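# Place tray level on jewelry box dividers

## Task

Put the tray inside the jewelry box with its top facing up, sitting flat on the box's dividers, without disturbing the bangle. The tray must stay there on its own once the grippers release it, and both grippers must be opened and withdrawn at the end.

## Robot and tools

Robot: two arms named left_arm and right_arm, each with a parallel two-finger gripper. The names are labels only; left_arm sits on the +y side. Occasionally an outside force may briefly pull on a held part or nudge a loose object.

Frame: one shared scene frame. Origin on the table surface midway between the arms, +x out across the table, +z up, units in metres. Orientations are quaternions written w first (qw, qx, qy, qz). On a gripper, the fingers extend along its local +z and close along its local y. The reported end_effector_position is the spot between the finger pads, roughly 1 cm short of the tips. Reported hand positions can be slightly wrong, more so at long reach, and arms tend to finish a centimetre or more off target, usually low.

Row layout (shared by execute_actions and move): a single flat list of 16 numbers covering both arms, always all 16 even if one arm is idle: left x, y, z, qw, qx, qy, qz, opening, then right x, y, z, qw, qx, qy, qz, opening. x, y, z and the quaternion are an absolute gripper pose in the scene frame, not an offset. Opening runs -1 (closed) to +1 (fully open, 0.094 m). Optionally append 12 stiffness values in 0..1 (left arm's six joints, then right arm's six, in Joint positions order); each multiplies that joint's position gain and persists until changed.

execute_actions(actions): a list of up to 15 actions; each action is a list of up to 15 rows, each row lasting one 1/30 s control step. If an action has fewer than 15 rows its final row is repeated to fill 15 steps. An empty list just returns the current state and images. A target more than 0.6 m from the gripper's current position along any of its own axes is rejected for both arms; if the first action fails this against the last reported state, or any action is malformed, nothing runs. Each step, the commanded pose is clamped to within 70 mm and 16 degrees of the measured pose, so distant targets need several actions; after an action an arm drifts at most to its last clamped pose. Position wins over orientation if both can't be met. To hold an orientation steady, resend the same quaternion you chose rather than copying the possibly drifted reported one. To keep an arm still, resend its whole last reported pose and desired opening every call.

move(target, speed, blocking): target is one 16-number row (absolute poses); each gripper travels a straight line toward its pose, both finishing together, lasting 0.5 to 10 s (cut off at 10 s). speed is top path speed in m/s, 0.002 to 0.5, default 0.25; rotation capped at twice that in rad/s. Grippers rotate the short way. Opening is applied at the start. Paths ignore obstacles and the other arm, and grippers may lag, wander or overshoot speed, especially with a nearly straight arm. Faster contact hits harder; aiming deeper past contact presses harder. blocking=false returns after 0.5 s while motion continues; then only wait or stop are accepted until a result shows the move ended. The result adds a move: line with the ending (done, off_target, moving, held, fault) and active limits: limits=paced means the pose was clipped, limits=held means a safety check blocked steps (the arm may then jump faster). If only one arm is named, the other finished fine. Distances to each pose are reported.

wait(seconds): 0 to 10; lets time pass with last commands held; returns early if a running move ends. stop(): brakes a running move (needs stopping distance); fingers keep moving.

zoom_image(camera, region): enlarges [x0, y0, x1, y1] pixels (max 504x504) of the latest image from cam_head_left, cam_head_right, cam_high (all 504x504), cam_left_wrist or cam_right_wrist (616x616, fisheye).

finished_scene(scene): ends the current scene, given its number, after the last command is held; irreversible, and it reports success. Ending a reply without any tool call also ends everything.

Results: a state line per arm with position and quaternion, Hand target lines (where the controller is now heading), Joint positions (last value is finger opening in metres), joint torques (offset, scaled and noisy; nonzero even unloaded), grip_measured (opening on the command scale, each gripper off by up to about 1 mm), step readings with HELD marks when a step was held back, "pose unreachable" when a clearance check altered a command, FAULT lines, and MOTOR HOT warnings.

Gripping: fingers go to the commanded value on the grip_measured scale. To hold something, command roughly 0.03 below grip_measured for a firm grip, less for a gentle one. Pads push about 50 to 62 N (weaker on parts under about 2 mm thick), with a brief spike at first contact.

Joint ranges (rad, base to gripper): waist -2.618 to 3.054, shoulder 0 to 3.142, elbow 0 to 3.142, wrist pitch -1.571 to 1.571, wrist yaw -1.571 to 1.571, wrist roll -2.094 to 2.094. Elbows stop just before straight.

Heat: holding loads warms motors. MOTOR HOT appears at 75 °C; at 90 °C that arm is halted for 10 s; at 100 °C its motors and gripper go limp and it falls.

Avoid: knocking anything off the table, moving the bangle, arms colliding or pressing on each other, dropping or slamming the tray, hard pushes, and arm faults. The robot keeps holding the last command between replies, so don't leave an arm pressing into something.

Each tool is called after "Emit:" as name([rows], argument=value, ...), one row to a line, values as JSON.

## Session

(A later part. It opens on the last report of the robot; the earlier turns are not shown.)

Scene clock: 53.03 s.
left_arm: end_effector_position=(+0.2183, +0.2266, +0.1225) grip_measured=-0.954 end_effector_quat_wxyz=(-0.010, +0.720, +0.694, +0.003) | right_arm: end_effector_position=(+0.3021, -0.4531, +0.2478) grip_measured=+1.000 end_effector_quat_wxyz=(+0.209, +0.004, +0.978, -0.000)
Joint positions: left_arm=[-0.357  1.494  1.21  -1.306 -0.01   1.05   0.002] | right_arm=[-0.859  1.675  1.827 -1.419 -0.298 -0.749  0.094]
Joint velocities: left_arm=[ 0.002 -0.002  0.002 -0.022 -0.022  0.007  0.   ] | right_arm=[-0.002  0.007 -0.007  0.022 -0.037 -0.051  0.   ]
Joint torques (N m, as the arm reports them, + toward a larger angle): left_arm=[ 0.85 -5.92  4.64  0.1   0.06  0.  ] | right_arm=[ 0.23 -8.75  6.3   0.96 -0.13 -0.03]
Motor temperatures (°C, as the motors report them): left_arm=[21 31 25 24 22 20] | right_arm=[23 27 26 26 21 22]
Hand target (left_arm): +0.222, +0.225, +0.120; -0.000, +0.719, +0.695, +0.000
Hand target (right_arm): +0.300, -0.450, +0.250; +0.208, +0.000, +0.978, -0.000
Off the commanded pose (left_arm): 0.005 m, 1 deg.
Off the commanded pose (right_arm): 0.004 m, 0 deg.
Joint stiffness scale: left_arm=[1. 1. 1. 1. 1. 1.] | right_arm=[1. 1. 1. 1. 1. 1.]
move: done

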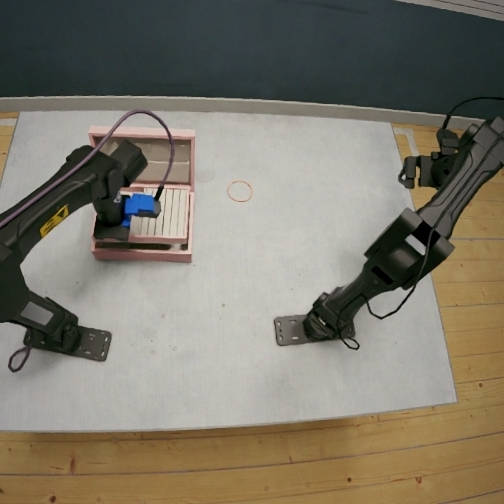

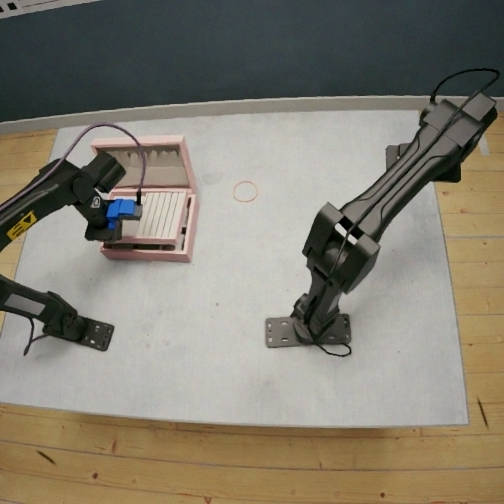

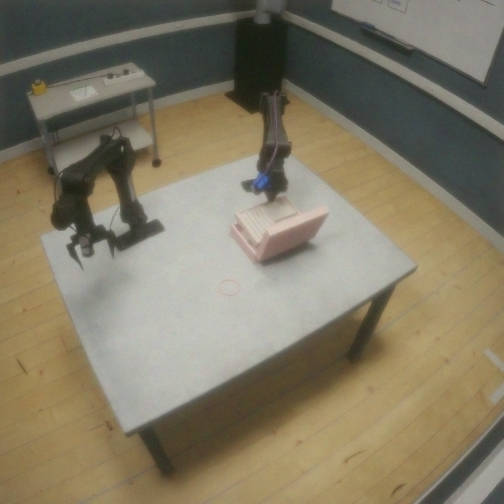

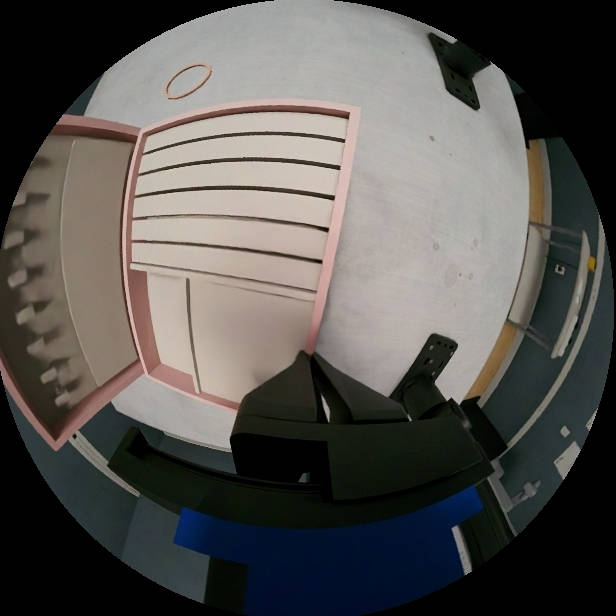

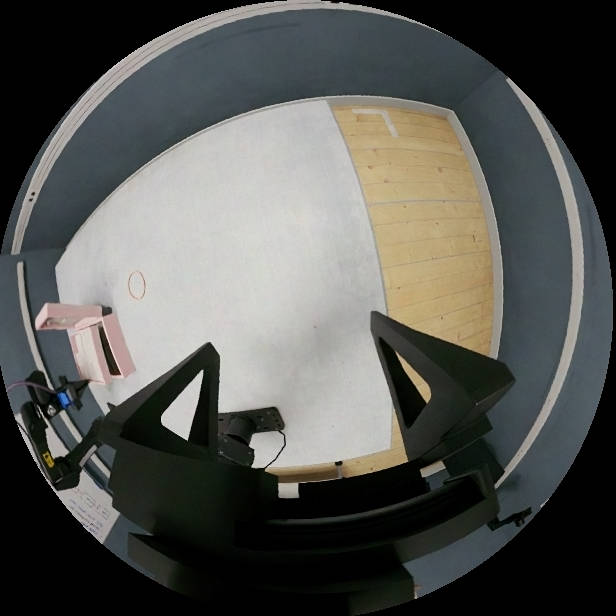

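Emit:
move(target=[0.227,0.224,0.10,0,0.719,0.695,0,-1, 0.3,-0.45,0.25,0.208,0,0.977,0,1], speed=0.03)

Emit:
zoom_image(camera="cam_head_right", region=[70, 120, 230, 280])

Emit:
zoom_image(camera="cam_head_left", region=[60, 120, 220, 280])

Scene clock: 58.80 s.
left_arm: end_effector_position=(+0.2232, +0.2255, +0.1025) grip_measured=-0.954 end_effector_quat_wxyz=(-0.010, +0.720, +0.694, +0.003) | right_arm: end_effector_position=(+0.3021, -0.4531, +0.2478) grip_measured=+1.000 end_effector_quat_wxyz=(+0.209, +0.004, +0.978, -0.000)
Joint positions: left_arm=[-0.35   1.518  1.153 -1.224 -0.01   1.058  0.002] | right_arm=[-0.859  1.675  1.827 -1.419 -0.298 -0.749  0.094]
Joint velocities: left_arm=[ 0.002  0.002  0.012 -0.022 -0.066 -0.037  0.   ] | right_arm=[-0.002  0.002 -0.017 -0.007  0.007 -0.007  0.   ]
Joint torques (N m, as the arm reports them, + toward a larger angle): left_arm=[ 0.86 -6.01  4.64  0.07  0.07  0.04] | right_arm=[ 0.25 -8.75  6.31  0.95 -0.14 -0.03]
Motor temperatures (°C, as the motors report them): left_arm=[21 30 25 24 22 20] | right_arm=[23 27 26 26 21 22]
Hand target (left_arm): +0.227, +0.224, +0.100; -0.000, +0.719, +0.695, -0.000
Hand target (right_arm): +0.300, -0.450, +0.250; +0.208, +0.000, +0.978, -0.000
Off the commanded pose (left_arm): 0.005 m, 1 deg.
Off the commanded pose (right_arm): 0.004 m, 0 deg.
Joint stiffness scale: left_arm=[1. 1. 1. 1. 1. 1.] | right_arm=[1. 1. 1. 1. 1. 1.]
move: done

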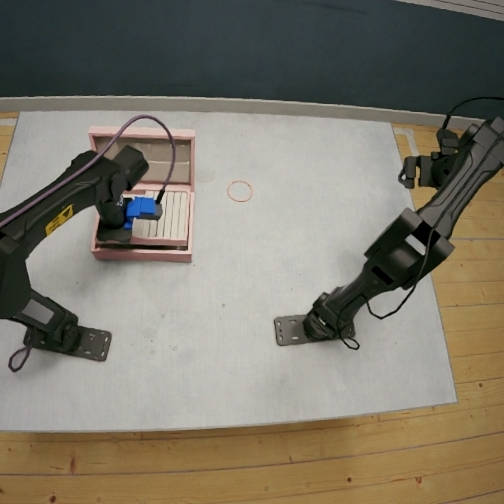

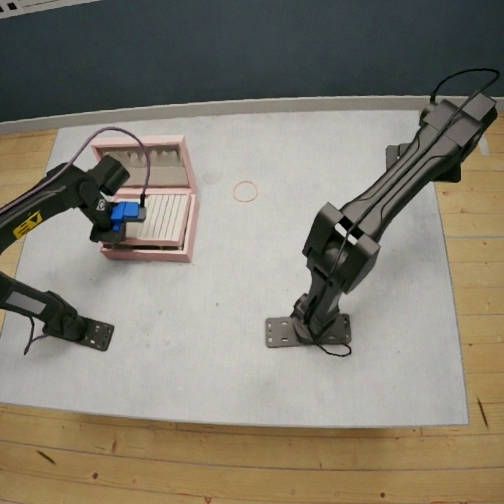

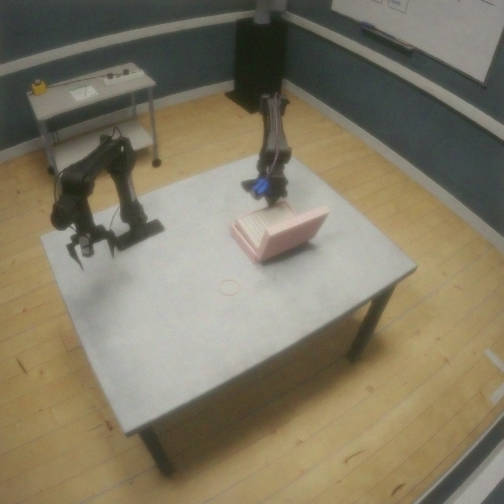

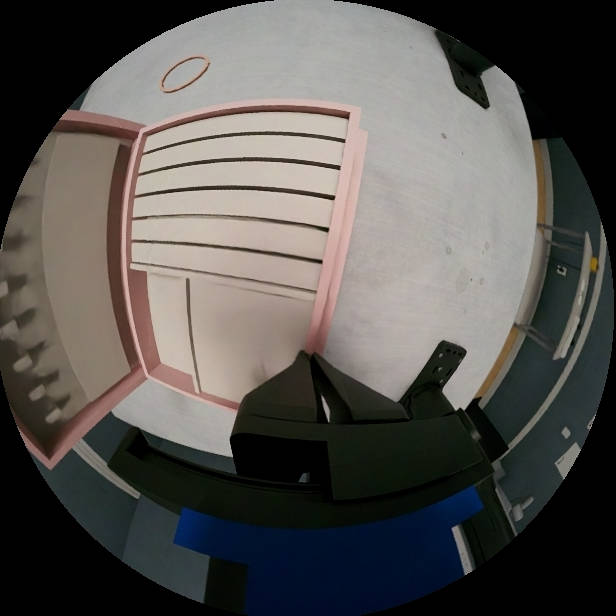

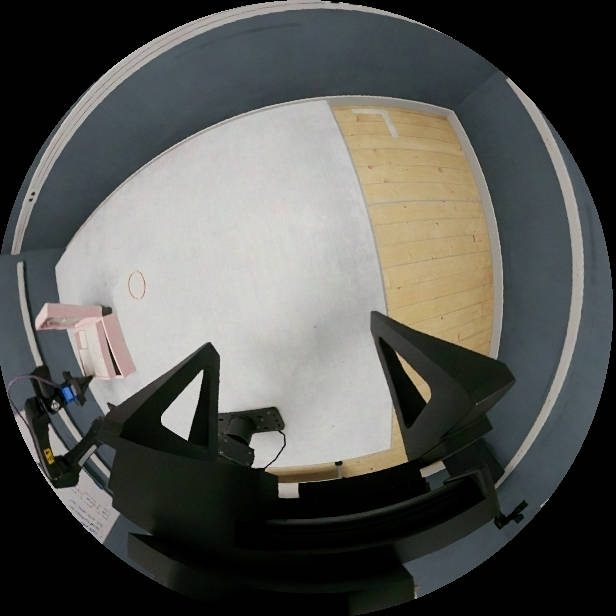

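Region (70, 120, 230, 280) of cam_head_right's 504x504 image, scaled by 3.150, with more detail than that image has.

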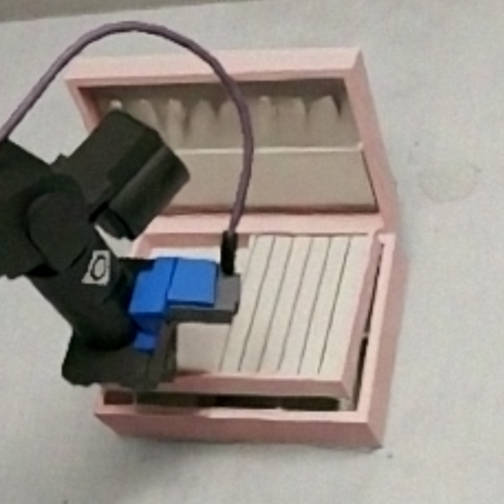

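Region (60, 120, 220, 280) of cam_head_left's 504x504 image, scaled by 3.150, with more detail than that image has.

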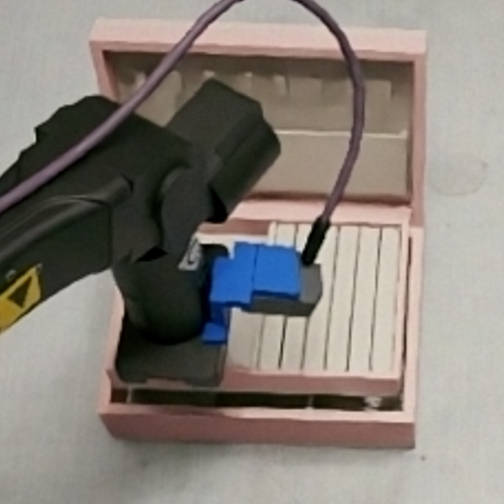

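Emit:
move(target=[0.229,0.227,0.09,0,0.719,0.695,0,-1,0.3,-0.45,0.25,0.208,0,0.977,0,1], speed=0.02)

Emit:
zoom_image(camera="cam_head_left", region=[60,120,220,280])

Emit:
zoom_image(camera="cam_head_right", region=[70,120,230,280])

Scene clock: 74.53 s.
left_arm: end_effector_position=(+0.2237, +0.2292, +0.0940) grip_measured=-0.954 end_effector_quat_wxyz=(-0.011, +0.720, +0.694, +0.002) | right_arm: end_effector_position=(+0.3021, -0.4531, +0.2478) grip_measured=+1.000 end_effector_quat_wxyz=(+0.209, +0.004, +0.978, -0.000)
Joint positions: left_arm=[-0.337  1.518  1.119 -1.191 -0.01   1.071  0.002] | right_arm=[-0.859  1.675  1.827 -1.419 -0.298 -0.749  0.094]
Joint velocities: left_arm=[ 0.002 -0.002 -0.002 -0.037  0.022 -0.066  0.   ] | right_arm=[-0.012  0.002  0.002  0.007 -0.037  0.022  0.   ]
Joint torques (N m, as the arm reports them, + toward a larger angle): left_arm=[ 0.87 -5.52  4.54  0.18  0.05  0.04] | right_arm=[ 0.25 -8.77  6.29  0.96 -0.13 -0.03]
Motor temperatures (°C, as the motors report them): left_arm=[21 29 25 24 22 20] | right_arm=[23 27 26 26 21 22]
Hand target (left_arm): +0.229, +0.227, +0.090; -0.000, +0.719, +0.695, +0.000
Hand target (right_arm): +0.300, -0.450, +0.250; +0.208, +0.000, +0.978, -0.000
Off the commanded pose (left_arm): 0.007 m, 1 deg.
Off the commanded pose (right_arm): 0.004 m, 0 deg.
Joint stiffness scale: left_arm=[1. 1. 1. 1. 1. 1.] | right_arm=[1. 1. 1. 1. 1. 1.]
move: done

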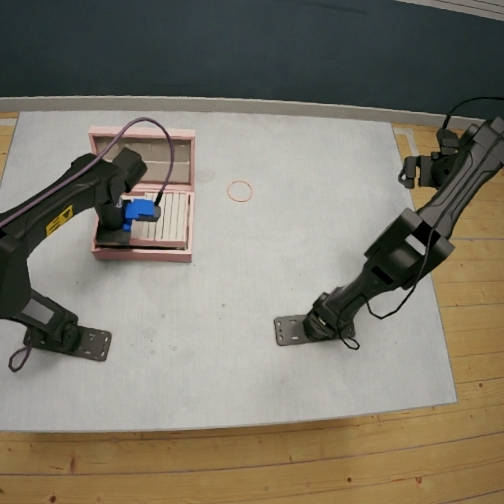

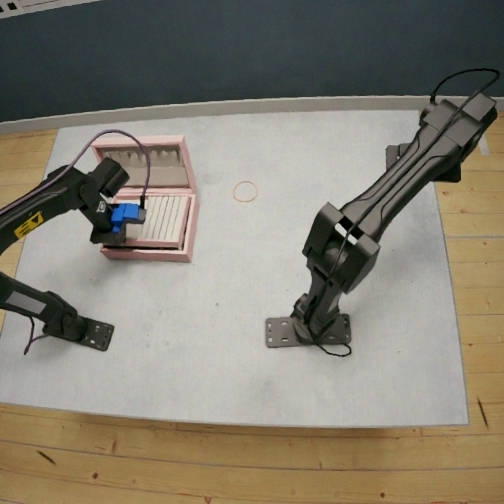

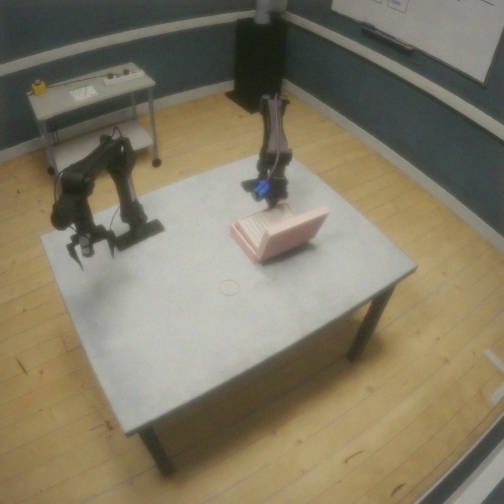

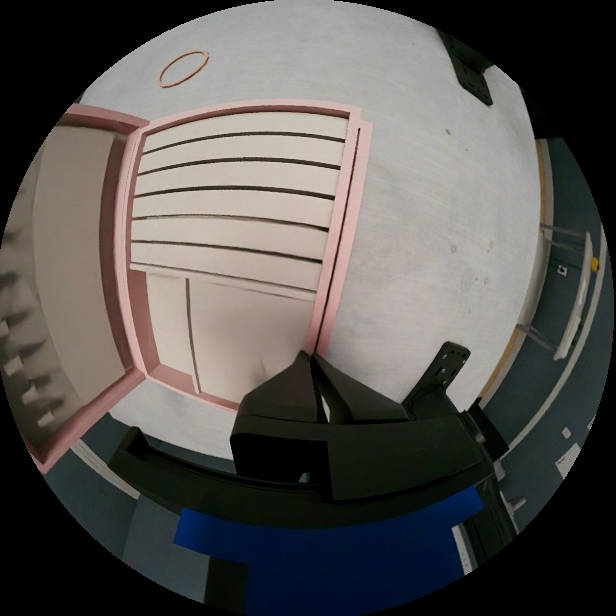

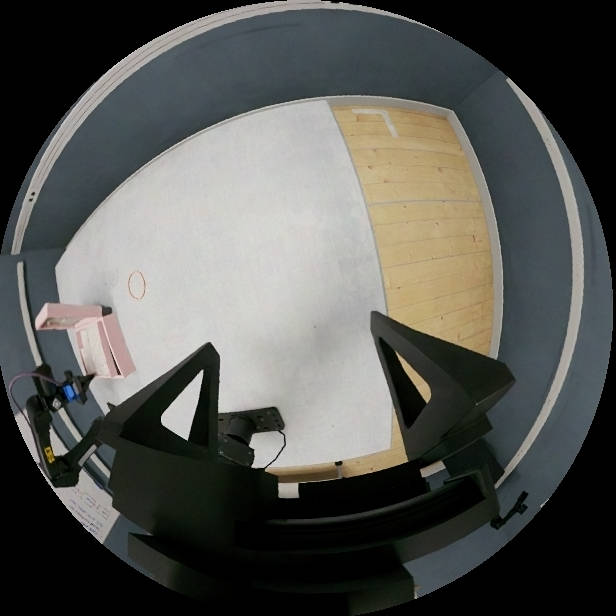

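Region (60, 120, 220, 280) of cam_head_left's 504x504 image, scaled by 3.150, with more detail than that image has.

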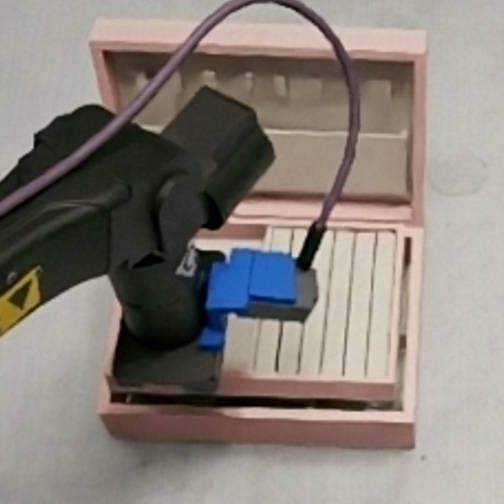

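Region (70, 120, 230, 280) of cam_head_right's 504x504 image, scaled by 3.150, with more detail than that image has.

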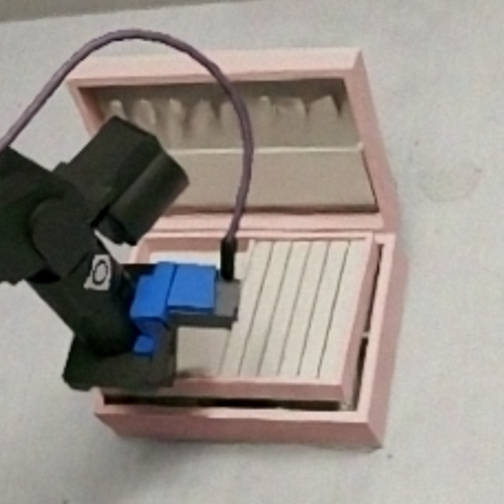

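Emit:
move(target=[0.229,0.225,0.08,0,0.719,0.695,0,-1,0.3,-0.45,0.25,0.208,0,0.977,0,1], speed=0.02)

Emit:
zoom_image(camera="cam_head_left", region=[60,120,220,280])

Emit:
zoom_image(camera="cam_head_right", region=[70,120,230,280])

Scene clock: 80.83 s.
left_arm: end_effector_position=(+0.2226, +0.2296, +0.0836) grip_measured=-0.954 end_effector_quat_wxyz=(-0.016, +0.720, +0.694, +0.000) | right_arm: end_effector_position=(+0.3021, -0.4531, +0.2478) grip_measured=+1.000 end_effector_quat_wxyz=(+0.209, +0.004, +0.978, -0.000)
Joint positions: left_arm=[-0.337  1.532  1.09  -1.159 -0.009  1.071  0.002] | right_arm=[-0.859  1.675  1.827 -1.419 -0.298 -0.749  0.094]
Joint velocities: left_arm=[ 0.017  0.002 -0.002 -0.037  0.022  0.007  0.   ] | right_arm=[-0.007 -0.007 -0.002  0.022  0.022 -0.007  0.   ]
Joint torques (N m, as the arm reports them, + toward a larger angle): left_arm=[ 0.38 -5.75  4.44  0.23  0.11 -0.02] | right_arm=[ 0.26 -8.76  6.3   0.96 -0.13 -0.03]
Motor temperatures (°C, as the motors report them): left_arm=[21 28 25 24 22 20] | right_arm=[23 27 26 25 21 22]
Hand target (left_arm): +0.229, +0.225, +0.080; -0.000, +0.719, +0.695, -0.000
Hand target (right_arm): +0.300, -0.450, +0.250; +0.208, +0.000, +0.978, -0.000
Off the commanded pose (left_arm): 0.009 m, 2 deg.
Off the commanded pose (right_arm): 0.004 m, 0 deg.
Joint stiffness scale: left_arm=[1. 1. 1. 1. 1. 1.] | right_arm=[1. 1. 1. 1. 1. 1.]
move: done

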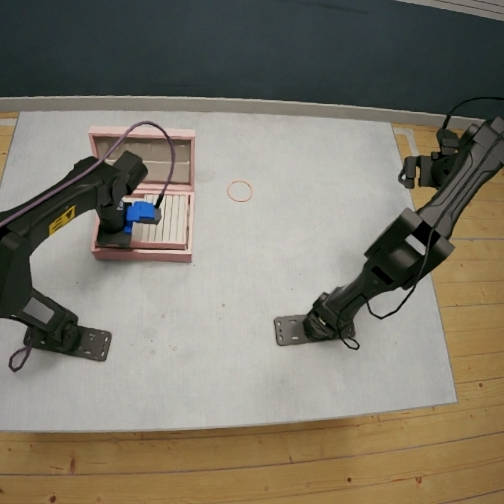

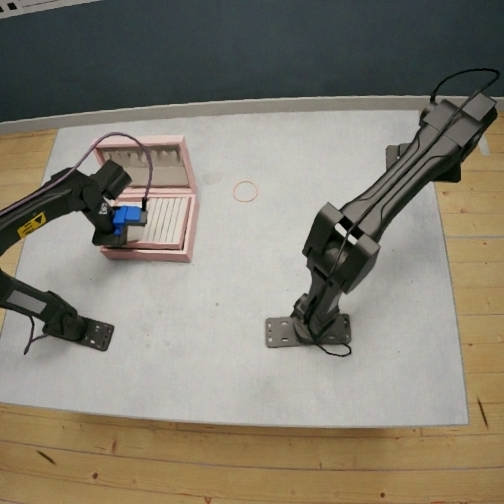

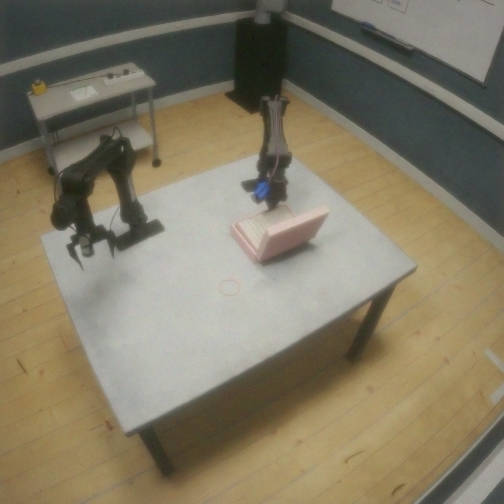

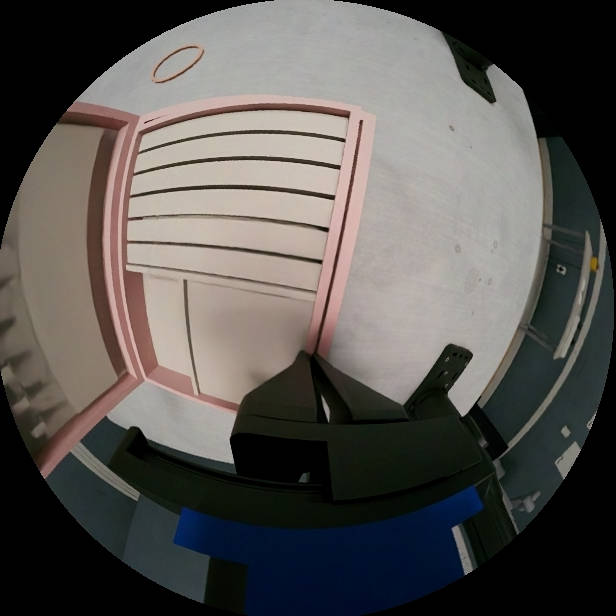

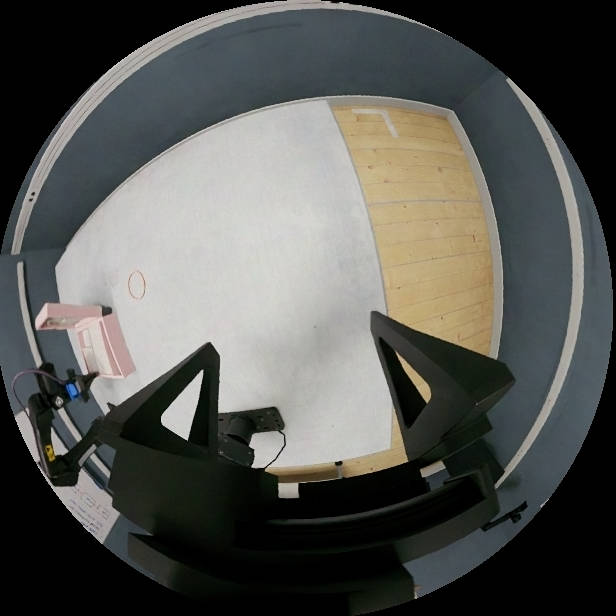

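Region (60, 120, 220, 280) of cam_head_left's 504x504 image, scaled by 3.150, with more detail than that image has.

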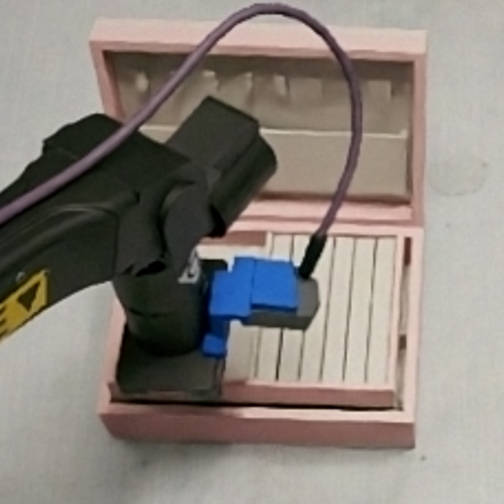

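Region (70, 120, 230, 280) of cam_head_right's 504x504 image, scaled by 3.150, with more detail than that image has.

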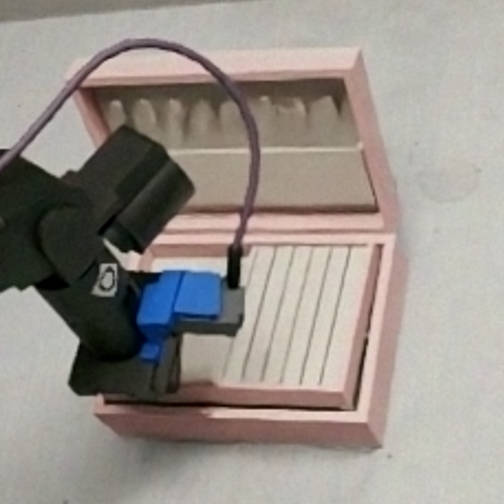

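Going in. A little lower, then release.

Emit:
move(target=[0.229,0.225,0.074,0,0.719,0.695,0,-1,0.3,-0.45,0.25,0.208,0,0.977,0,1], speed=0.02)

Emit:
move(target=[0.229,0.225,0.074,0,0.719,0.695,0,-0.8,0.3,-0.45,0.25,0.208,0,0.977,0,1], speed=0.02)

Emit:
move(target=[0.229,0.225,0.13,0,0.719,0.695,0,-0.8,0.3,-0.45,0.25,0.208,0,0.977,0,1], speed=0.08)

Emit:
move(target=[0.15,0.32,0.17,0,0.719,0.695,0,-0.8,0.3,-0.45,0.25,0.208,0,0.977,0,1], speed=0.15)

Emit:
zoom_image(camera="cam_head_right", region=[70,120,230,280])

Scene clock: 95.23 s.
left_arm: end_effector_position=(+0.2222, +0.2296, +0.0789) grip_measured=-0.954 end_effector_quat_wxyz=(-0.014, +0.720, +0.694, +0.000) | right_arm: end_effector_position=(+0.3021, -0.4531, +0.2478) grip_measured=+1.000 end_effector_quat_wxyz=(+0.209, +0.004, +0.978, -0.000)
Joint positions: left_arm=[-0.337  1.532  1.071 -1.138 -0.008  1.071  0.002] | right_arm=[-0.859  1.675  1.827 -1.419 -0.298 -0.749  0.094]
Joint velocities: left_arm=[-0.012 -0.007 -0.002  0.007  0.037  0.022 -0.001] | right_arm=[-0.002 -0.012  0.002  0.022 -0.007  0.007  0.   ]
Joint torques (N m, as the arm reports them, + toward a larger angle): left_arm=[ 0.35 -5.4   4.42  0.3   0.07 -0.02] | right_arm=[ 0.27 -8.74  6.3   0.96 -0.13 -0.03]
Motor temperatures (°C, as the motors report them): left_arm=[21 28 25 24 22 20] | right_arm=[23 27 26 25 21 22]
Hand target (left_arm): +0.229, +0.225, +0.074; -0.000, +0.719, +0.695, +0.000
Hand target (right_arm): +0.300, -0.450, +0.250; +0.208, +0.000, +0.978, +0.000
Off the commanded pose (left_arm): 0.010 m, 2 deg.
Off the commanded pose (right_arm): 0.004 m, 0 deg.
Joint stiffness scale: left_arm=[1. 1. 1. 1. 1. 1.] | right_arm=[1. 1. 1. 1. 1. 1.]
move: done

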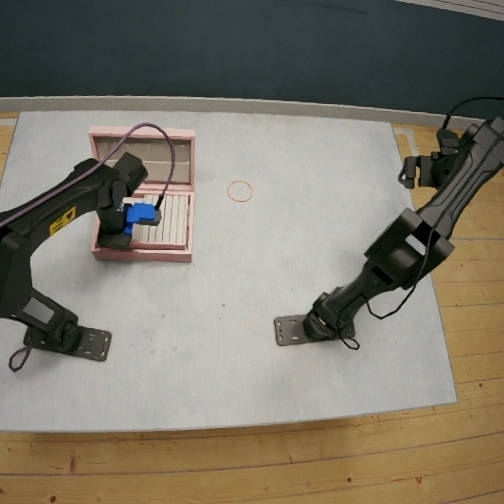

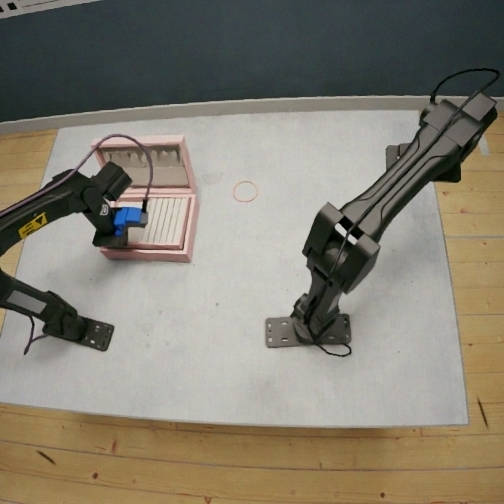

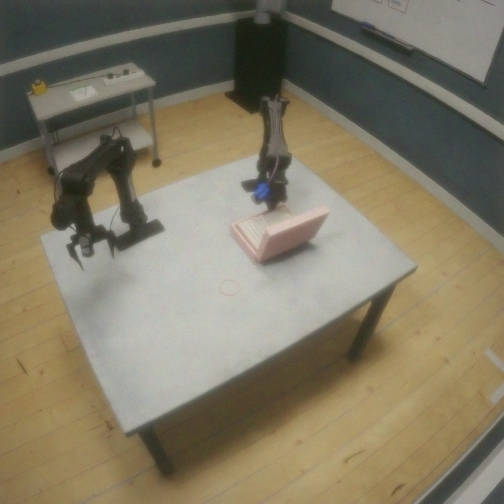

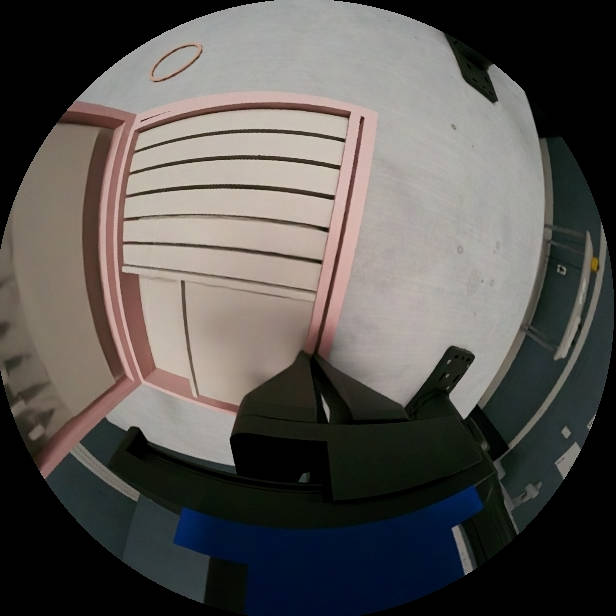

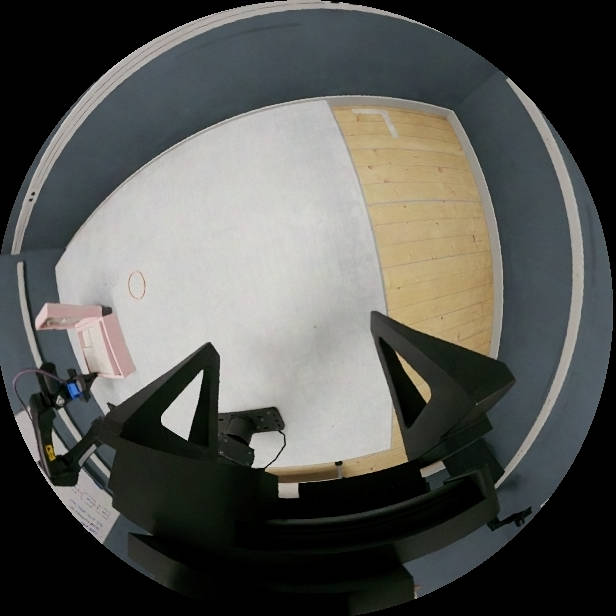

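Scene clock: 96.20 s.
left_arm: end_effector_position=(+0.2296, +0.2252, +0.0788) grip_measured=-0.802 end_effector_quat_wxyz=(+0.002, +0.720, +0.694, +0.005) | right_arm: end_effector_position=(+0.3021, -0.4531, +0.2478) grip_measured=+1.000 end_effector_quat_wxyz=(+0.209, +0.004, +0.978, -0.000)
Joint positions: left_arm=[-0.337  1.532  1.071 -1.103 -0.008  1.071  0.009] | right_arm=[-0.859  1.675  1.827 -1.419 -0.298 -0.749  0.094]
Joint velocities: left_arm=[ 0.002  0.002  0.002  0.051 -0.022  0.022 -0.001] | right_arm=[ 0.007  0.007  0.027  0.022 -0.037  0.022  0.   ]
Joint torques (N m, as the arm reports them, + toward a larger angle): left_arm=[ 0.29 -5.26  4.47  0.01  0.06 -0.03] | right_arm=[ 0.26 -8.76  6.3   0.95 -0.14 -0.03]
Motor temperatures (°C, as the motors report them): left_arm=[21 28 25 24 22 20] | right_arm=[23 27 26 25 21 22]
Hand target (left_arm): +0.229, +0.225, +0.074; -0.000, +0.719, +0.695, -0.000
Hand target (right_arm): +0.300, -0.450, +0.250; +0.208, +0.000, +0.978, -0.000
Off the commanded pose (left_arm): 0.005 m, 1 deg.
Off the commanded pose (right_arm): 0.004 m, 0 deg.
Joint stiffness scale: left_arm=[1. 1. 1. 1. 1. 1.] | right_arm=[1. 1. 1. 1. 1. 1.]
move: done

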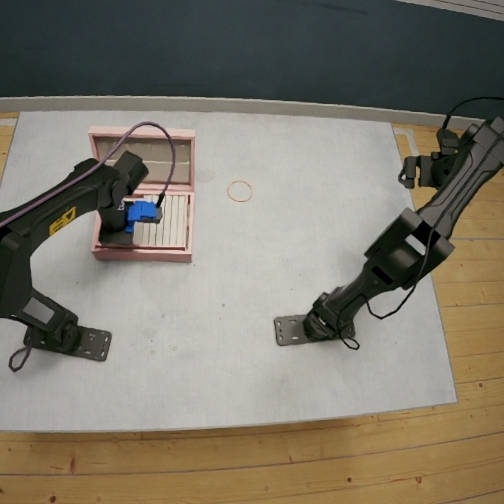

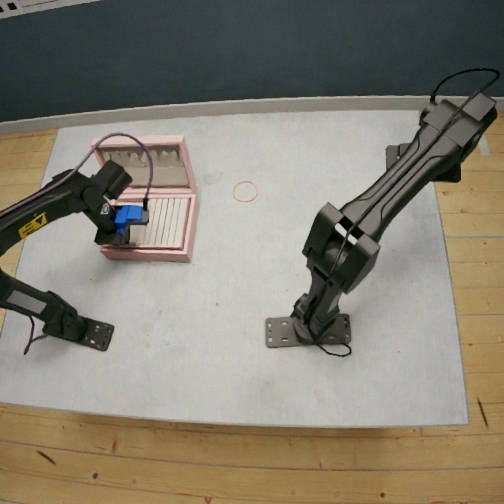

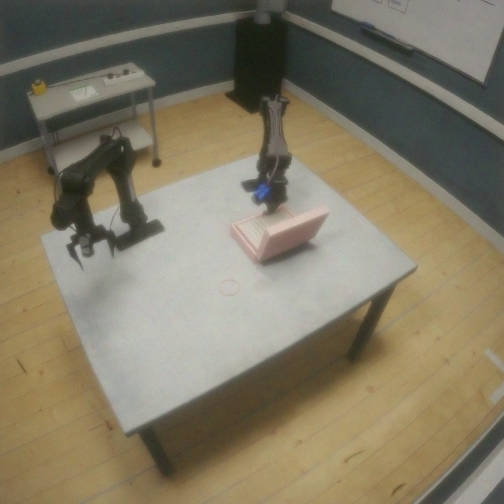

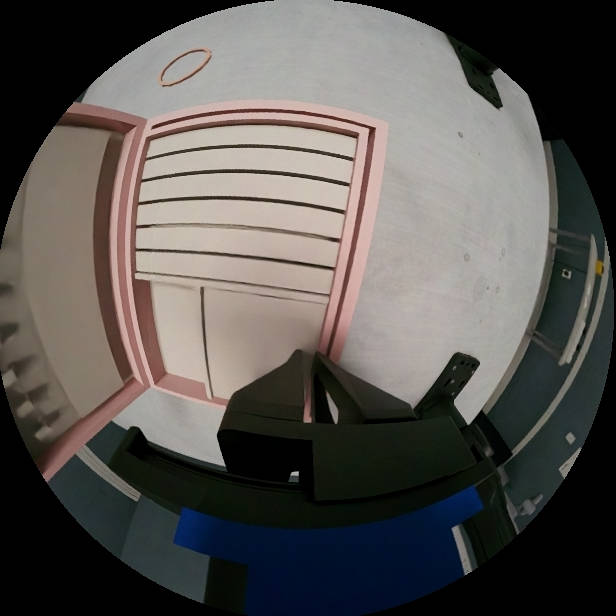

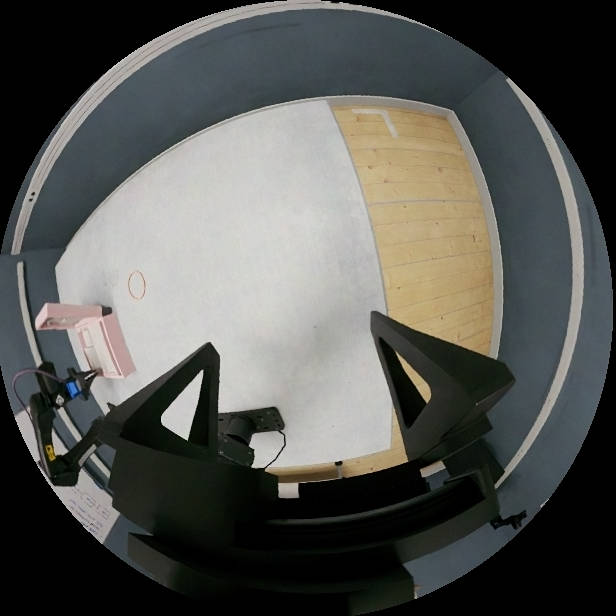

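Scene clock: 97.40 s.
left_arm: end_effector_position=(+0.2251, +0.2278, +0.1178) grip_measured=-0.802 end_effector_quat_wxyz=(-0.019, +0.720, +0.694, -0.001) | right_arm: end_effector_position=(+0.3021, -0.4531, +0.2478) grip_measured=+1.000 end_effector_quat_wxyz=(+0.209, +0.004, +0.978, -0.000)
Joint positions: left_arm=[-0.337  1.532  1.227 -1.302 -0.008  1.071  0.009] | right_arm=[-0.859  1.675  1.827 -1.419 -0.298 -0.749  0.094]
Joint velocities: left_arm=[-0.007  0.002  0.002 -0.022 -0.007 -0.022 -0.001] | right_arm=[-0.012 -0.012 -0.027  0.095 -0.007  0.066  0.   ]
Joint torques (N m, as the arm reports them, + toward a larger angle): left_arm=[ 0.31 -7.75  7.37 -0.25  0.04 -0.04] | right_arm=[ 0.26 -8.76  6.29  0.95 -0.14 -0.03]
Motor temperatures (°C, as the motors report them): left_arm=[21 28 25 24 22 20] | right_arm=[23 27 26 25 21 22]
Hand target (left_arm): +0.228, +0.225, +0.130; -0.000, +0.719, +0.695, +0.000
Hand target (right_arm): +0.300, -0.450, +0.250; +0.208, +0.000, +0.978, +0.000
Off the commanded pose (left_arm): 0.013 m, 2 deg.
Off the commanded pose (right_arm): 0.004 m, 0 deg.
Joint stiffness scale: left_arm=[1. 1. 1. 1. 1. 1.] | right_arm=[1. 1. 1. 1. 1. 1.]
move: off_target (left_arm)

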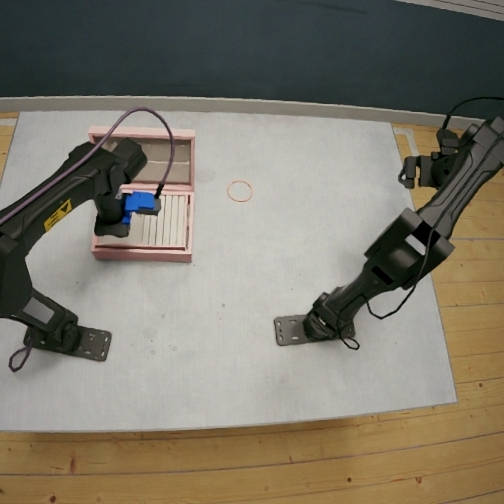

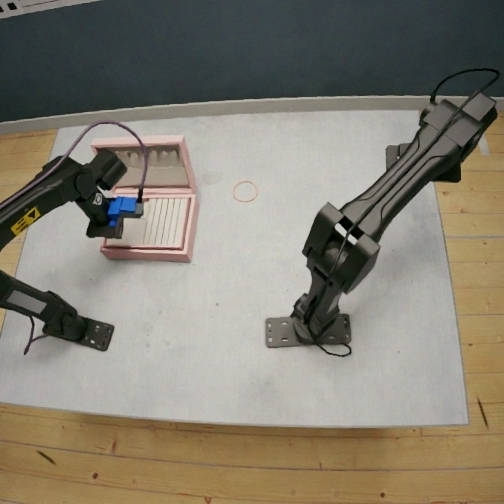

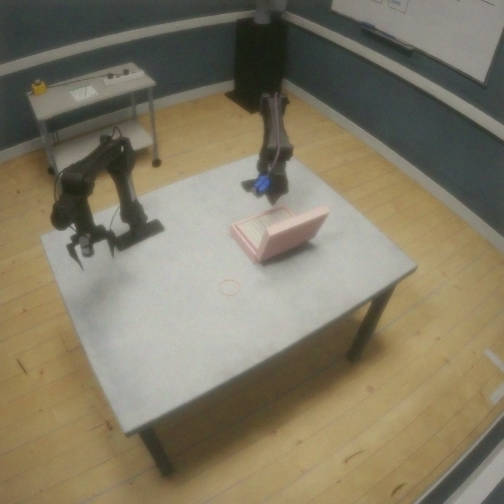

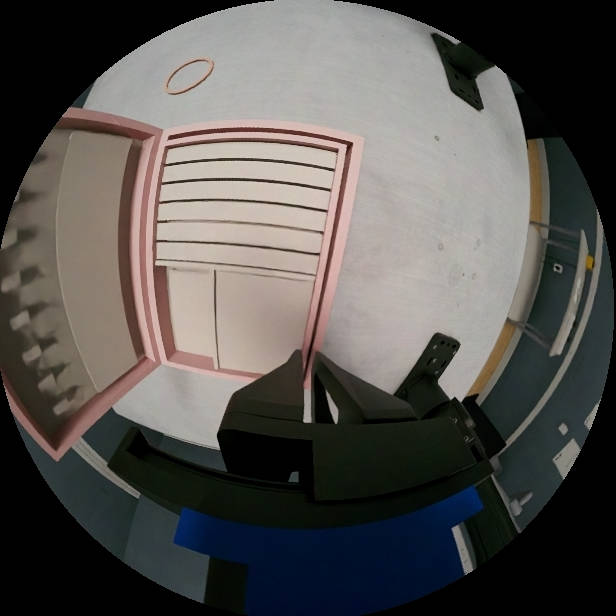

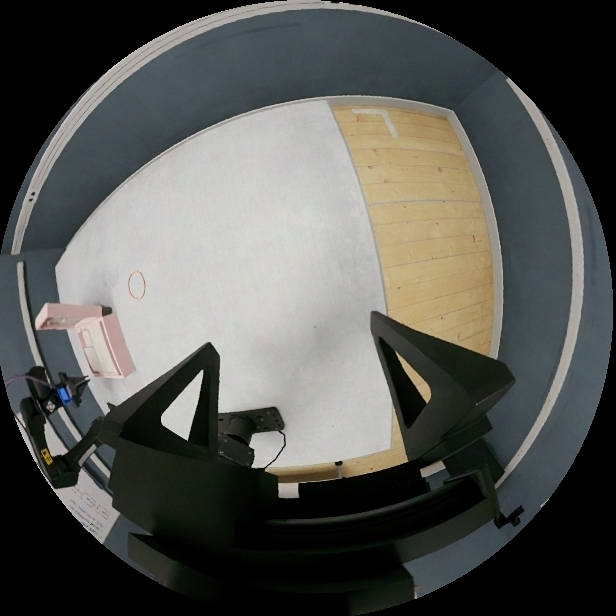

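Scene clock: 98.83 s.
left_arm: end_effector_position=(+0.1560, +0.3175, +0.1692) grip_measured=-0.802 end_effector_quat_wxyz=(+0.003, +0.720, +0.694, +0.008) | right_arm: end_effector_position=(+0.3021, -0.4531, +0.2478) grip_measured=+1.000 end_effector_quat_wxyz=(+0.209, +0.004, +0.978, -0.000)
Joint positions: left_arm=[-0.063  1.123  1.127 -1.563 -0.01   1.343  0.009] | right_arm=[-0.859  1.675  1.827 -1.419 -0.298 -0.749  0.094]
Joint velocities: left_arm=[-0.012 -0.007 -0.007 -0.007  0.007 -0.037  0.001] | right_arm=[-0.007 -0.007 -0.007 -0.007 -0.007  0.037  0.   ]
Joint torques (N m, as the arm reports them, + toward a larger angle): left_arm=[ 0.84 -3.33  4.07 -0.15  0.07  0.02] | right_arm=[ 0.27 -8.76  6.29  0.95 -0.14 -0.03]
Motor temperatures (°C, as the motors report them): left_arm=[21 28 25 24 22 20] | right_arm=[23 27 26 25 21 22]
Hand target (left_arm): +0.149, +0.319, +0.168; -0.000, +0.719, +0.695, +0.001
Hand target (right_arm): +0.300, -0.450, +0.250; +0.208, +0.000, +0.978, -0.000
Off the commanded pose (left_arm): 0.007 m, 1 deg.
Off the commanded pose (right_arm): 0.004 m, 0 deg.
Joint stiffness scale: left_arm=[1. 1. 1. 1. 1. 1.] | right_arm=[1. 1. 1. 1. 1. 1.]
joint sent to its limit (left arm) — the command would take joint 4 (wrist pitch) past its lower limit, so that joint was sent only as far as its limit.
move: done

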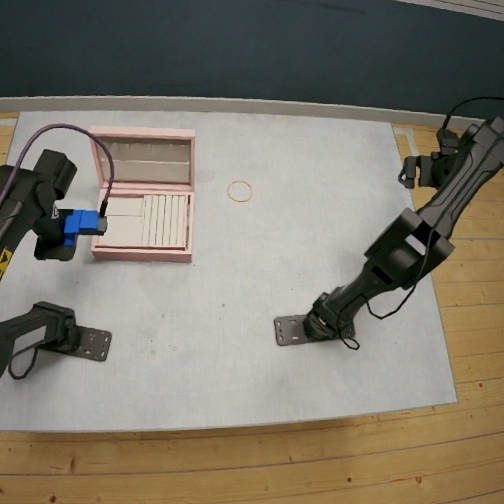

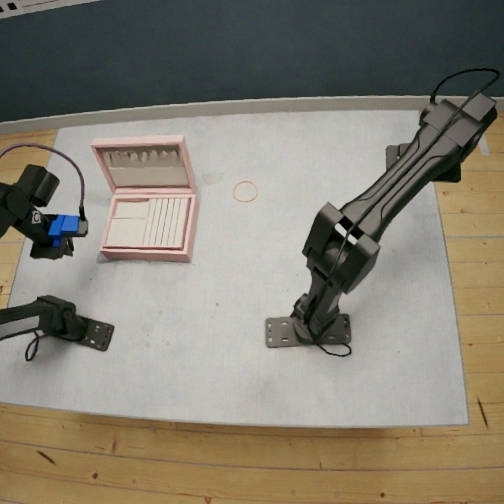

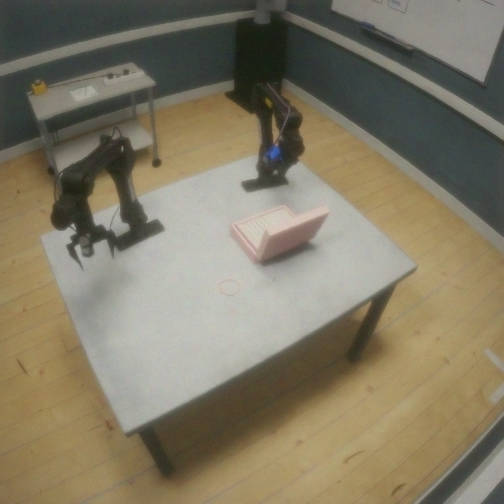

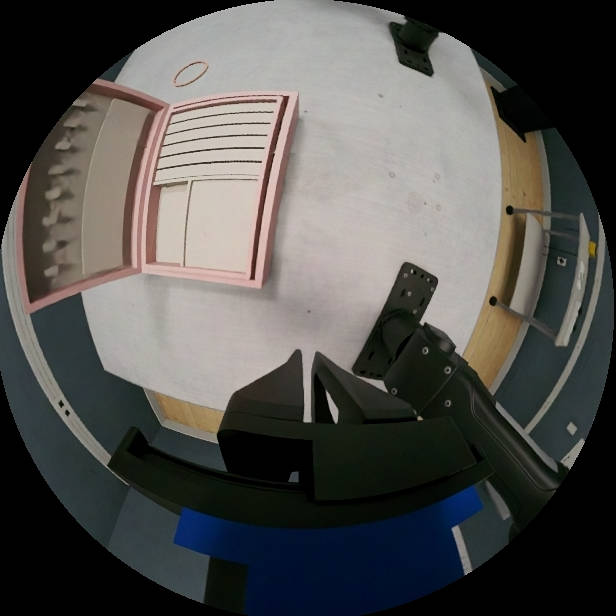

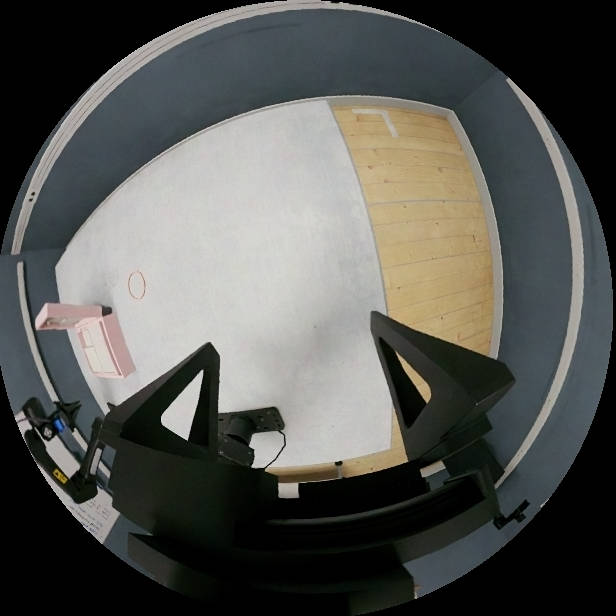

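Region (70, 120, 230, 280) of cam_head_right's 504x504 image, scaled by 3.150, with more detail than that image has.

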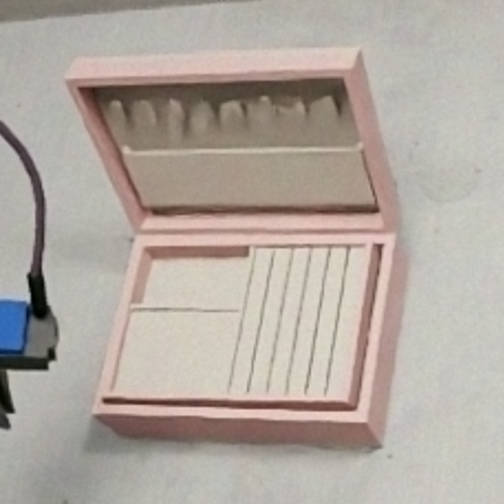

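Emit:
zoom_image(camera="cam_left_wrist", region=[100,60,340,300])

Emit:
zoom_image(camera="cam_head_left", region=[70,170,210,280])

Region (100, 60, 340, 300) of cam_left_wrist's 616x616 image, scaled by 2.100, with more detail than that image has.

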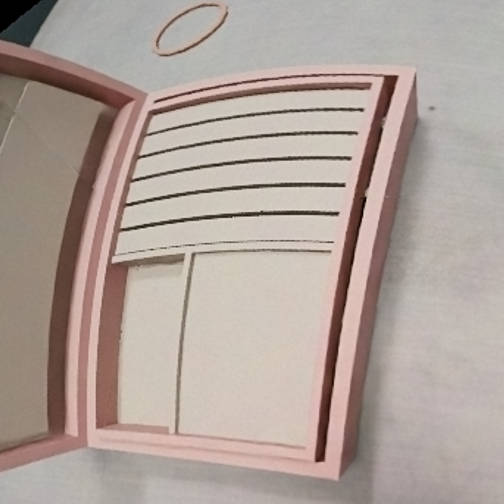

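Region (70, 170, 210, 280) of cam_head_left's 504x504 image, scaled by 3.600, with more detail than that image has; it fills the top 396 rows of this view, and the rest is white.

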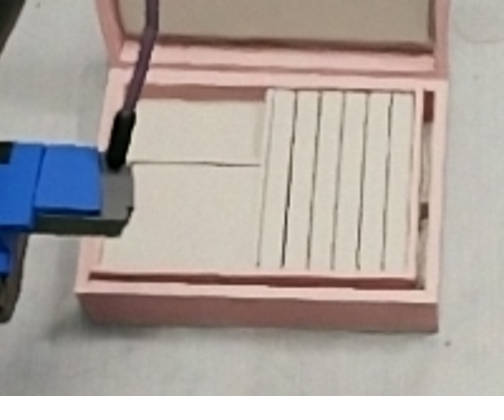

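Seated.

Emit:
finished_scene(scene=2)

The scene is finished: the task was done.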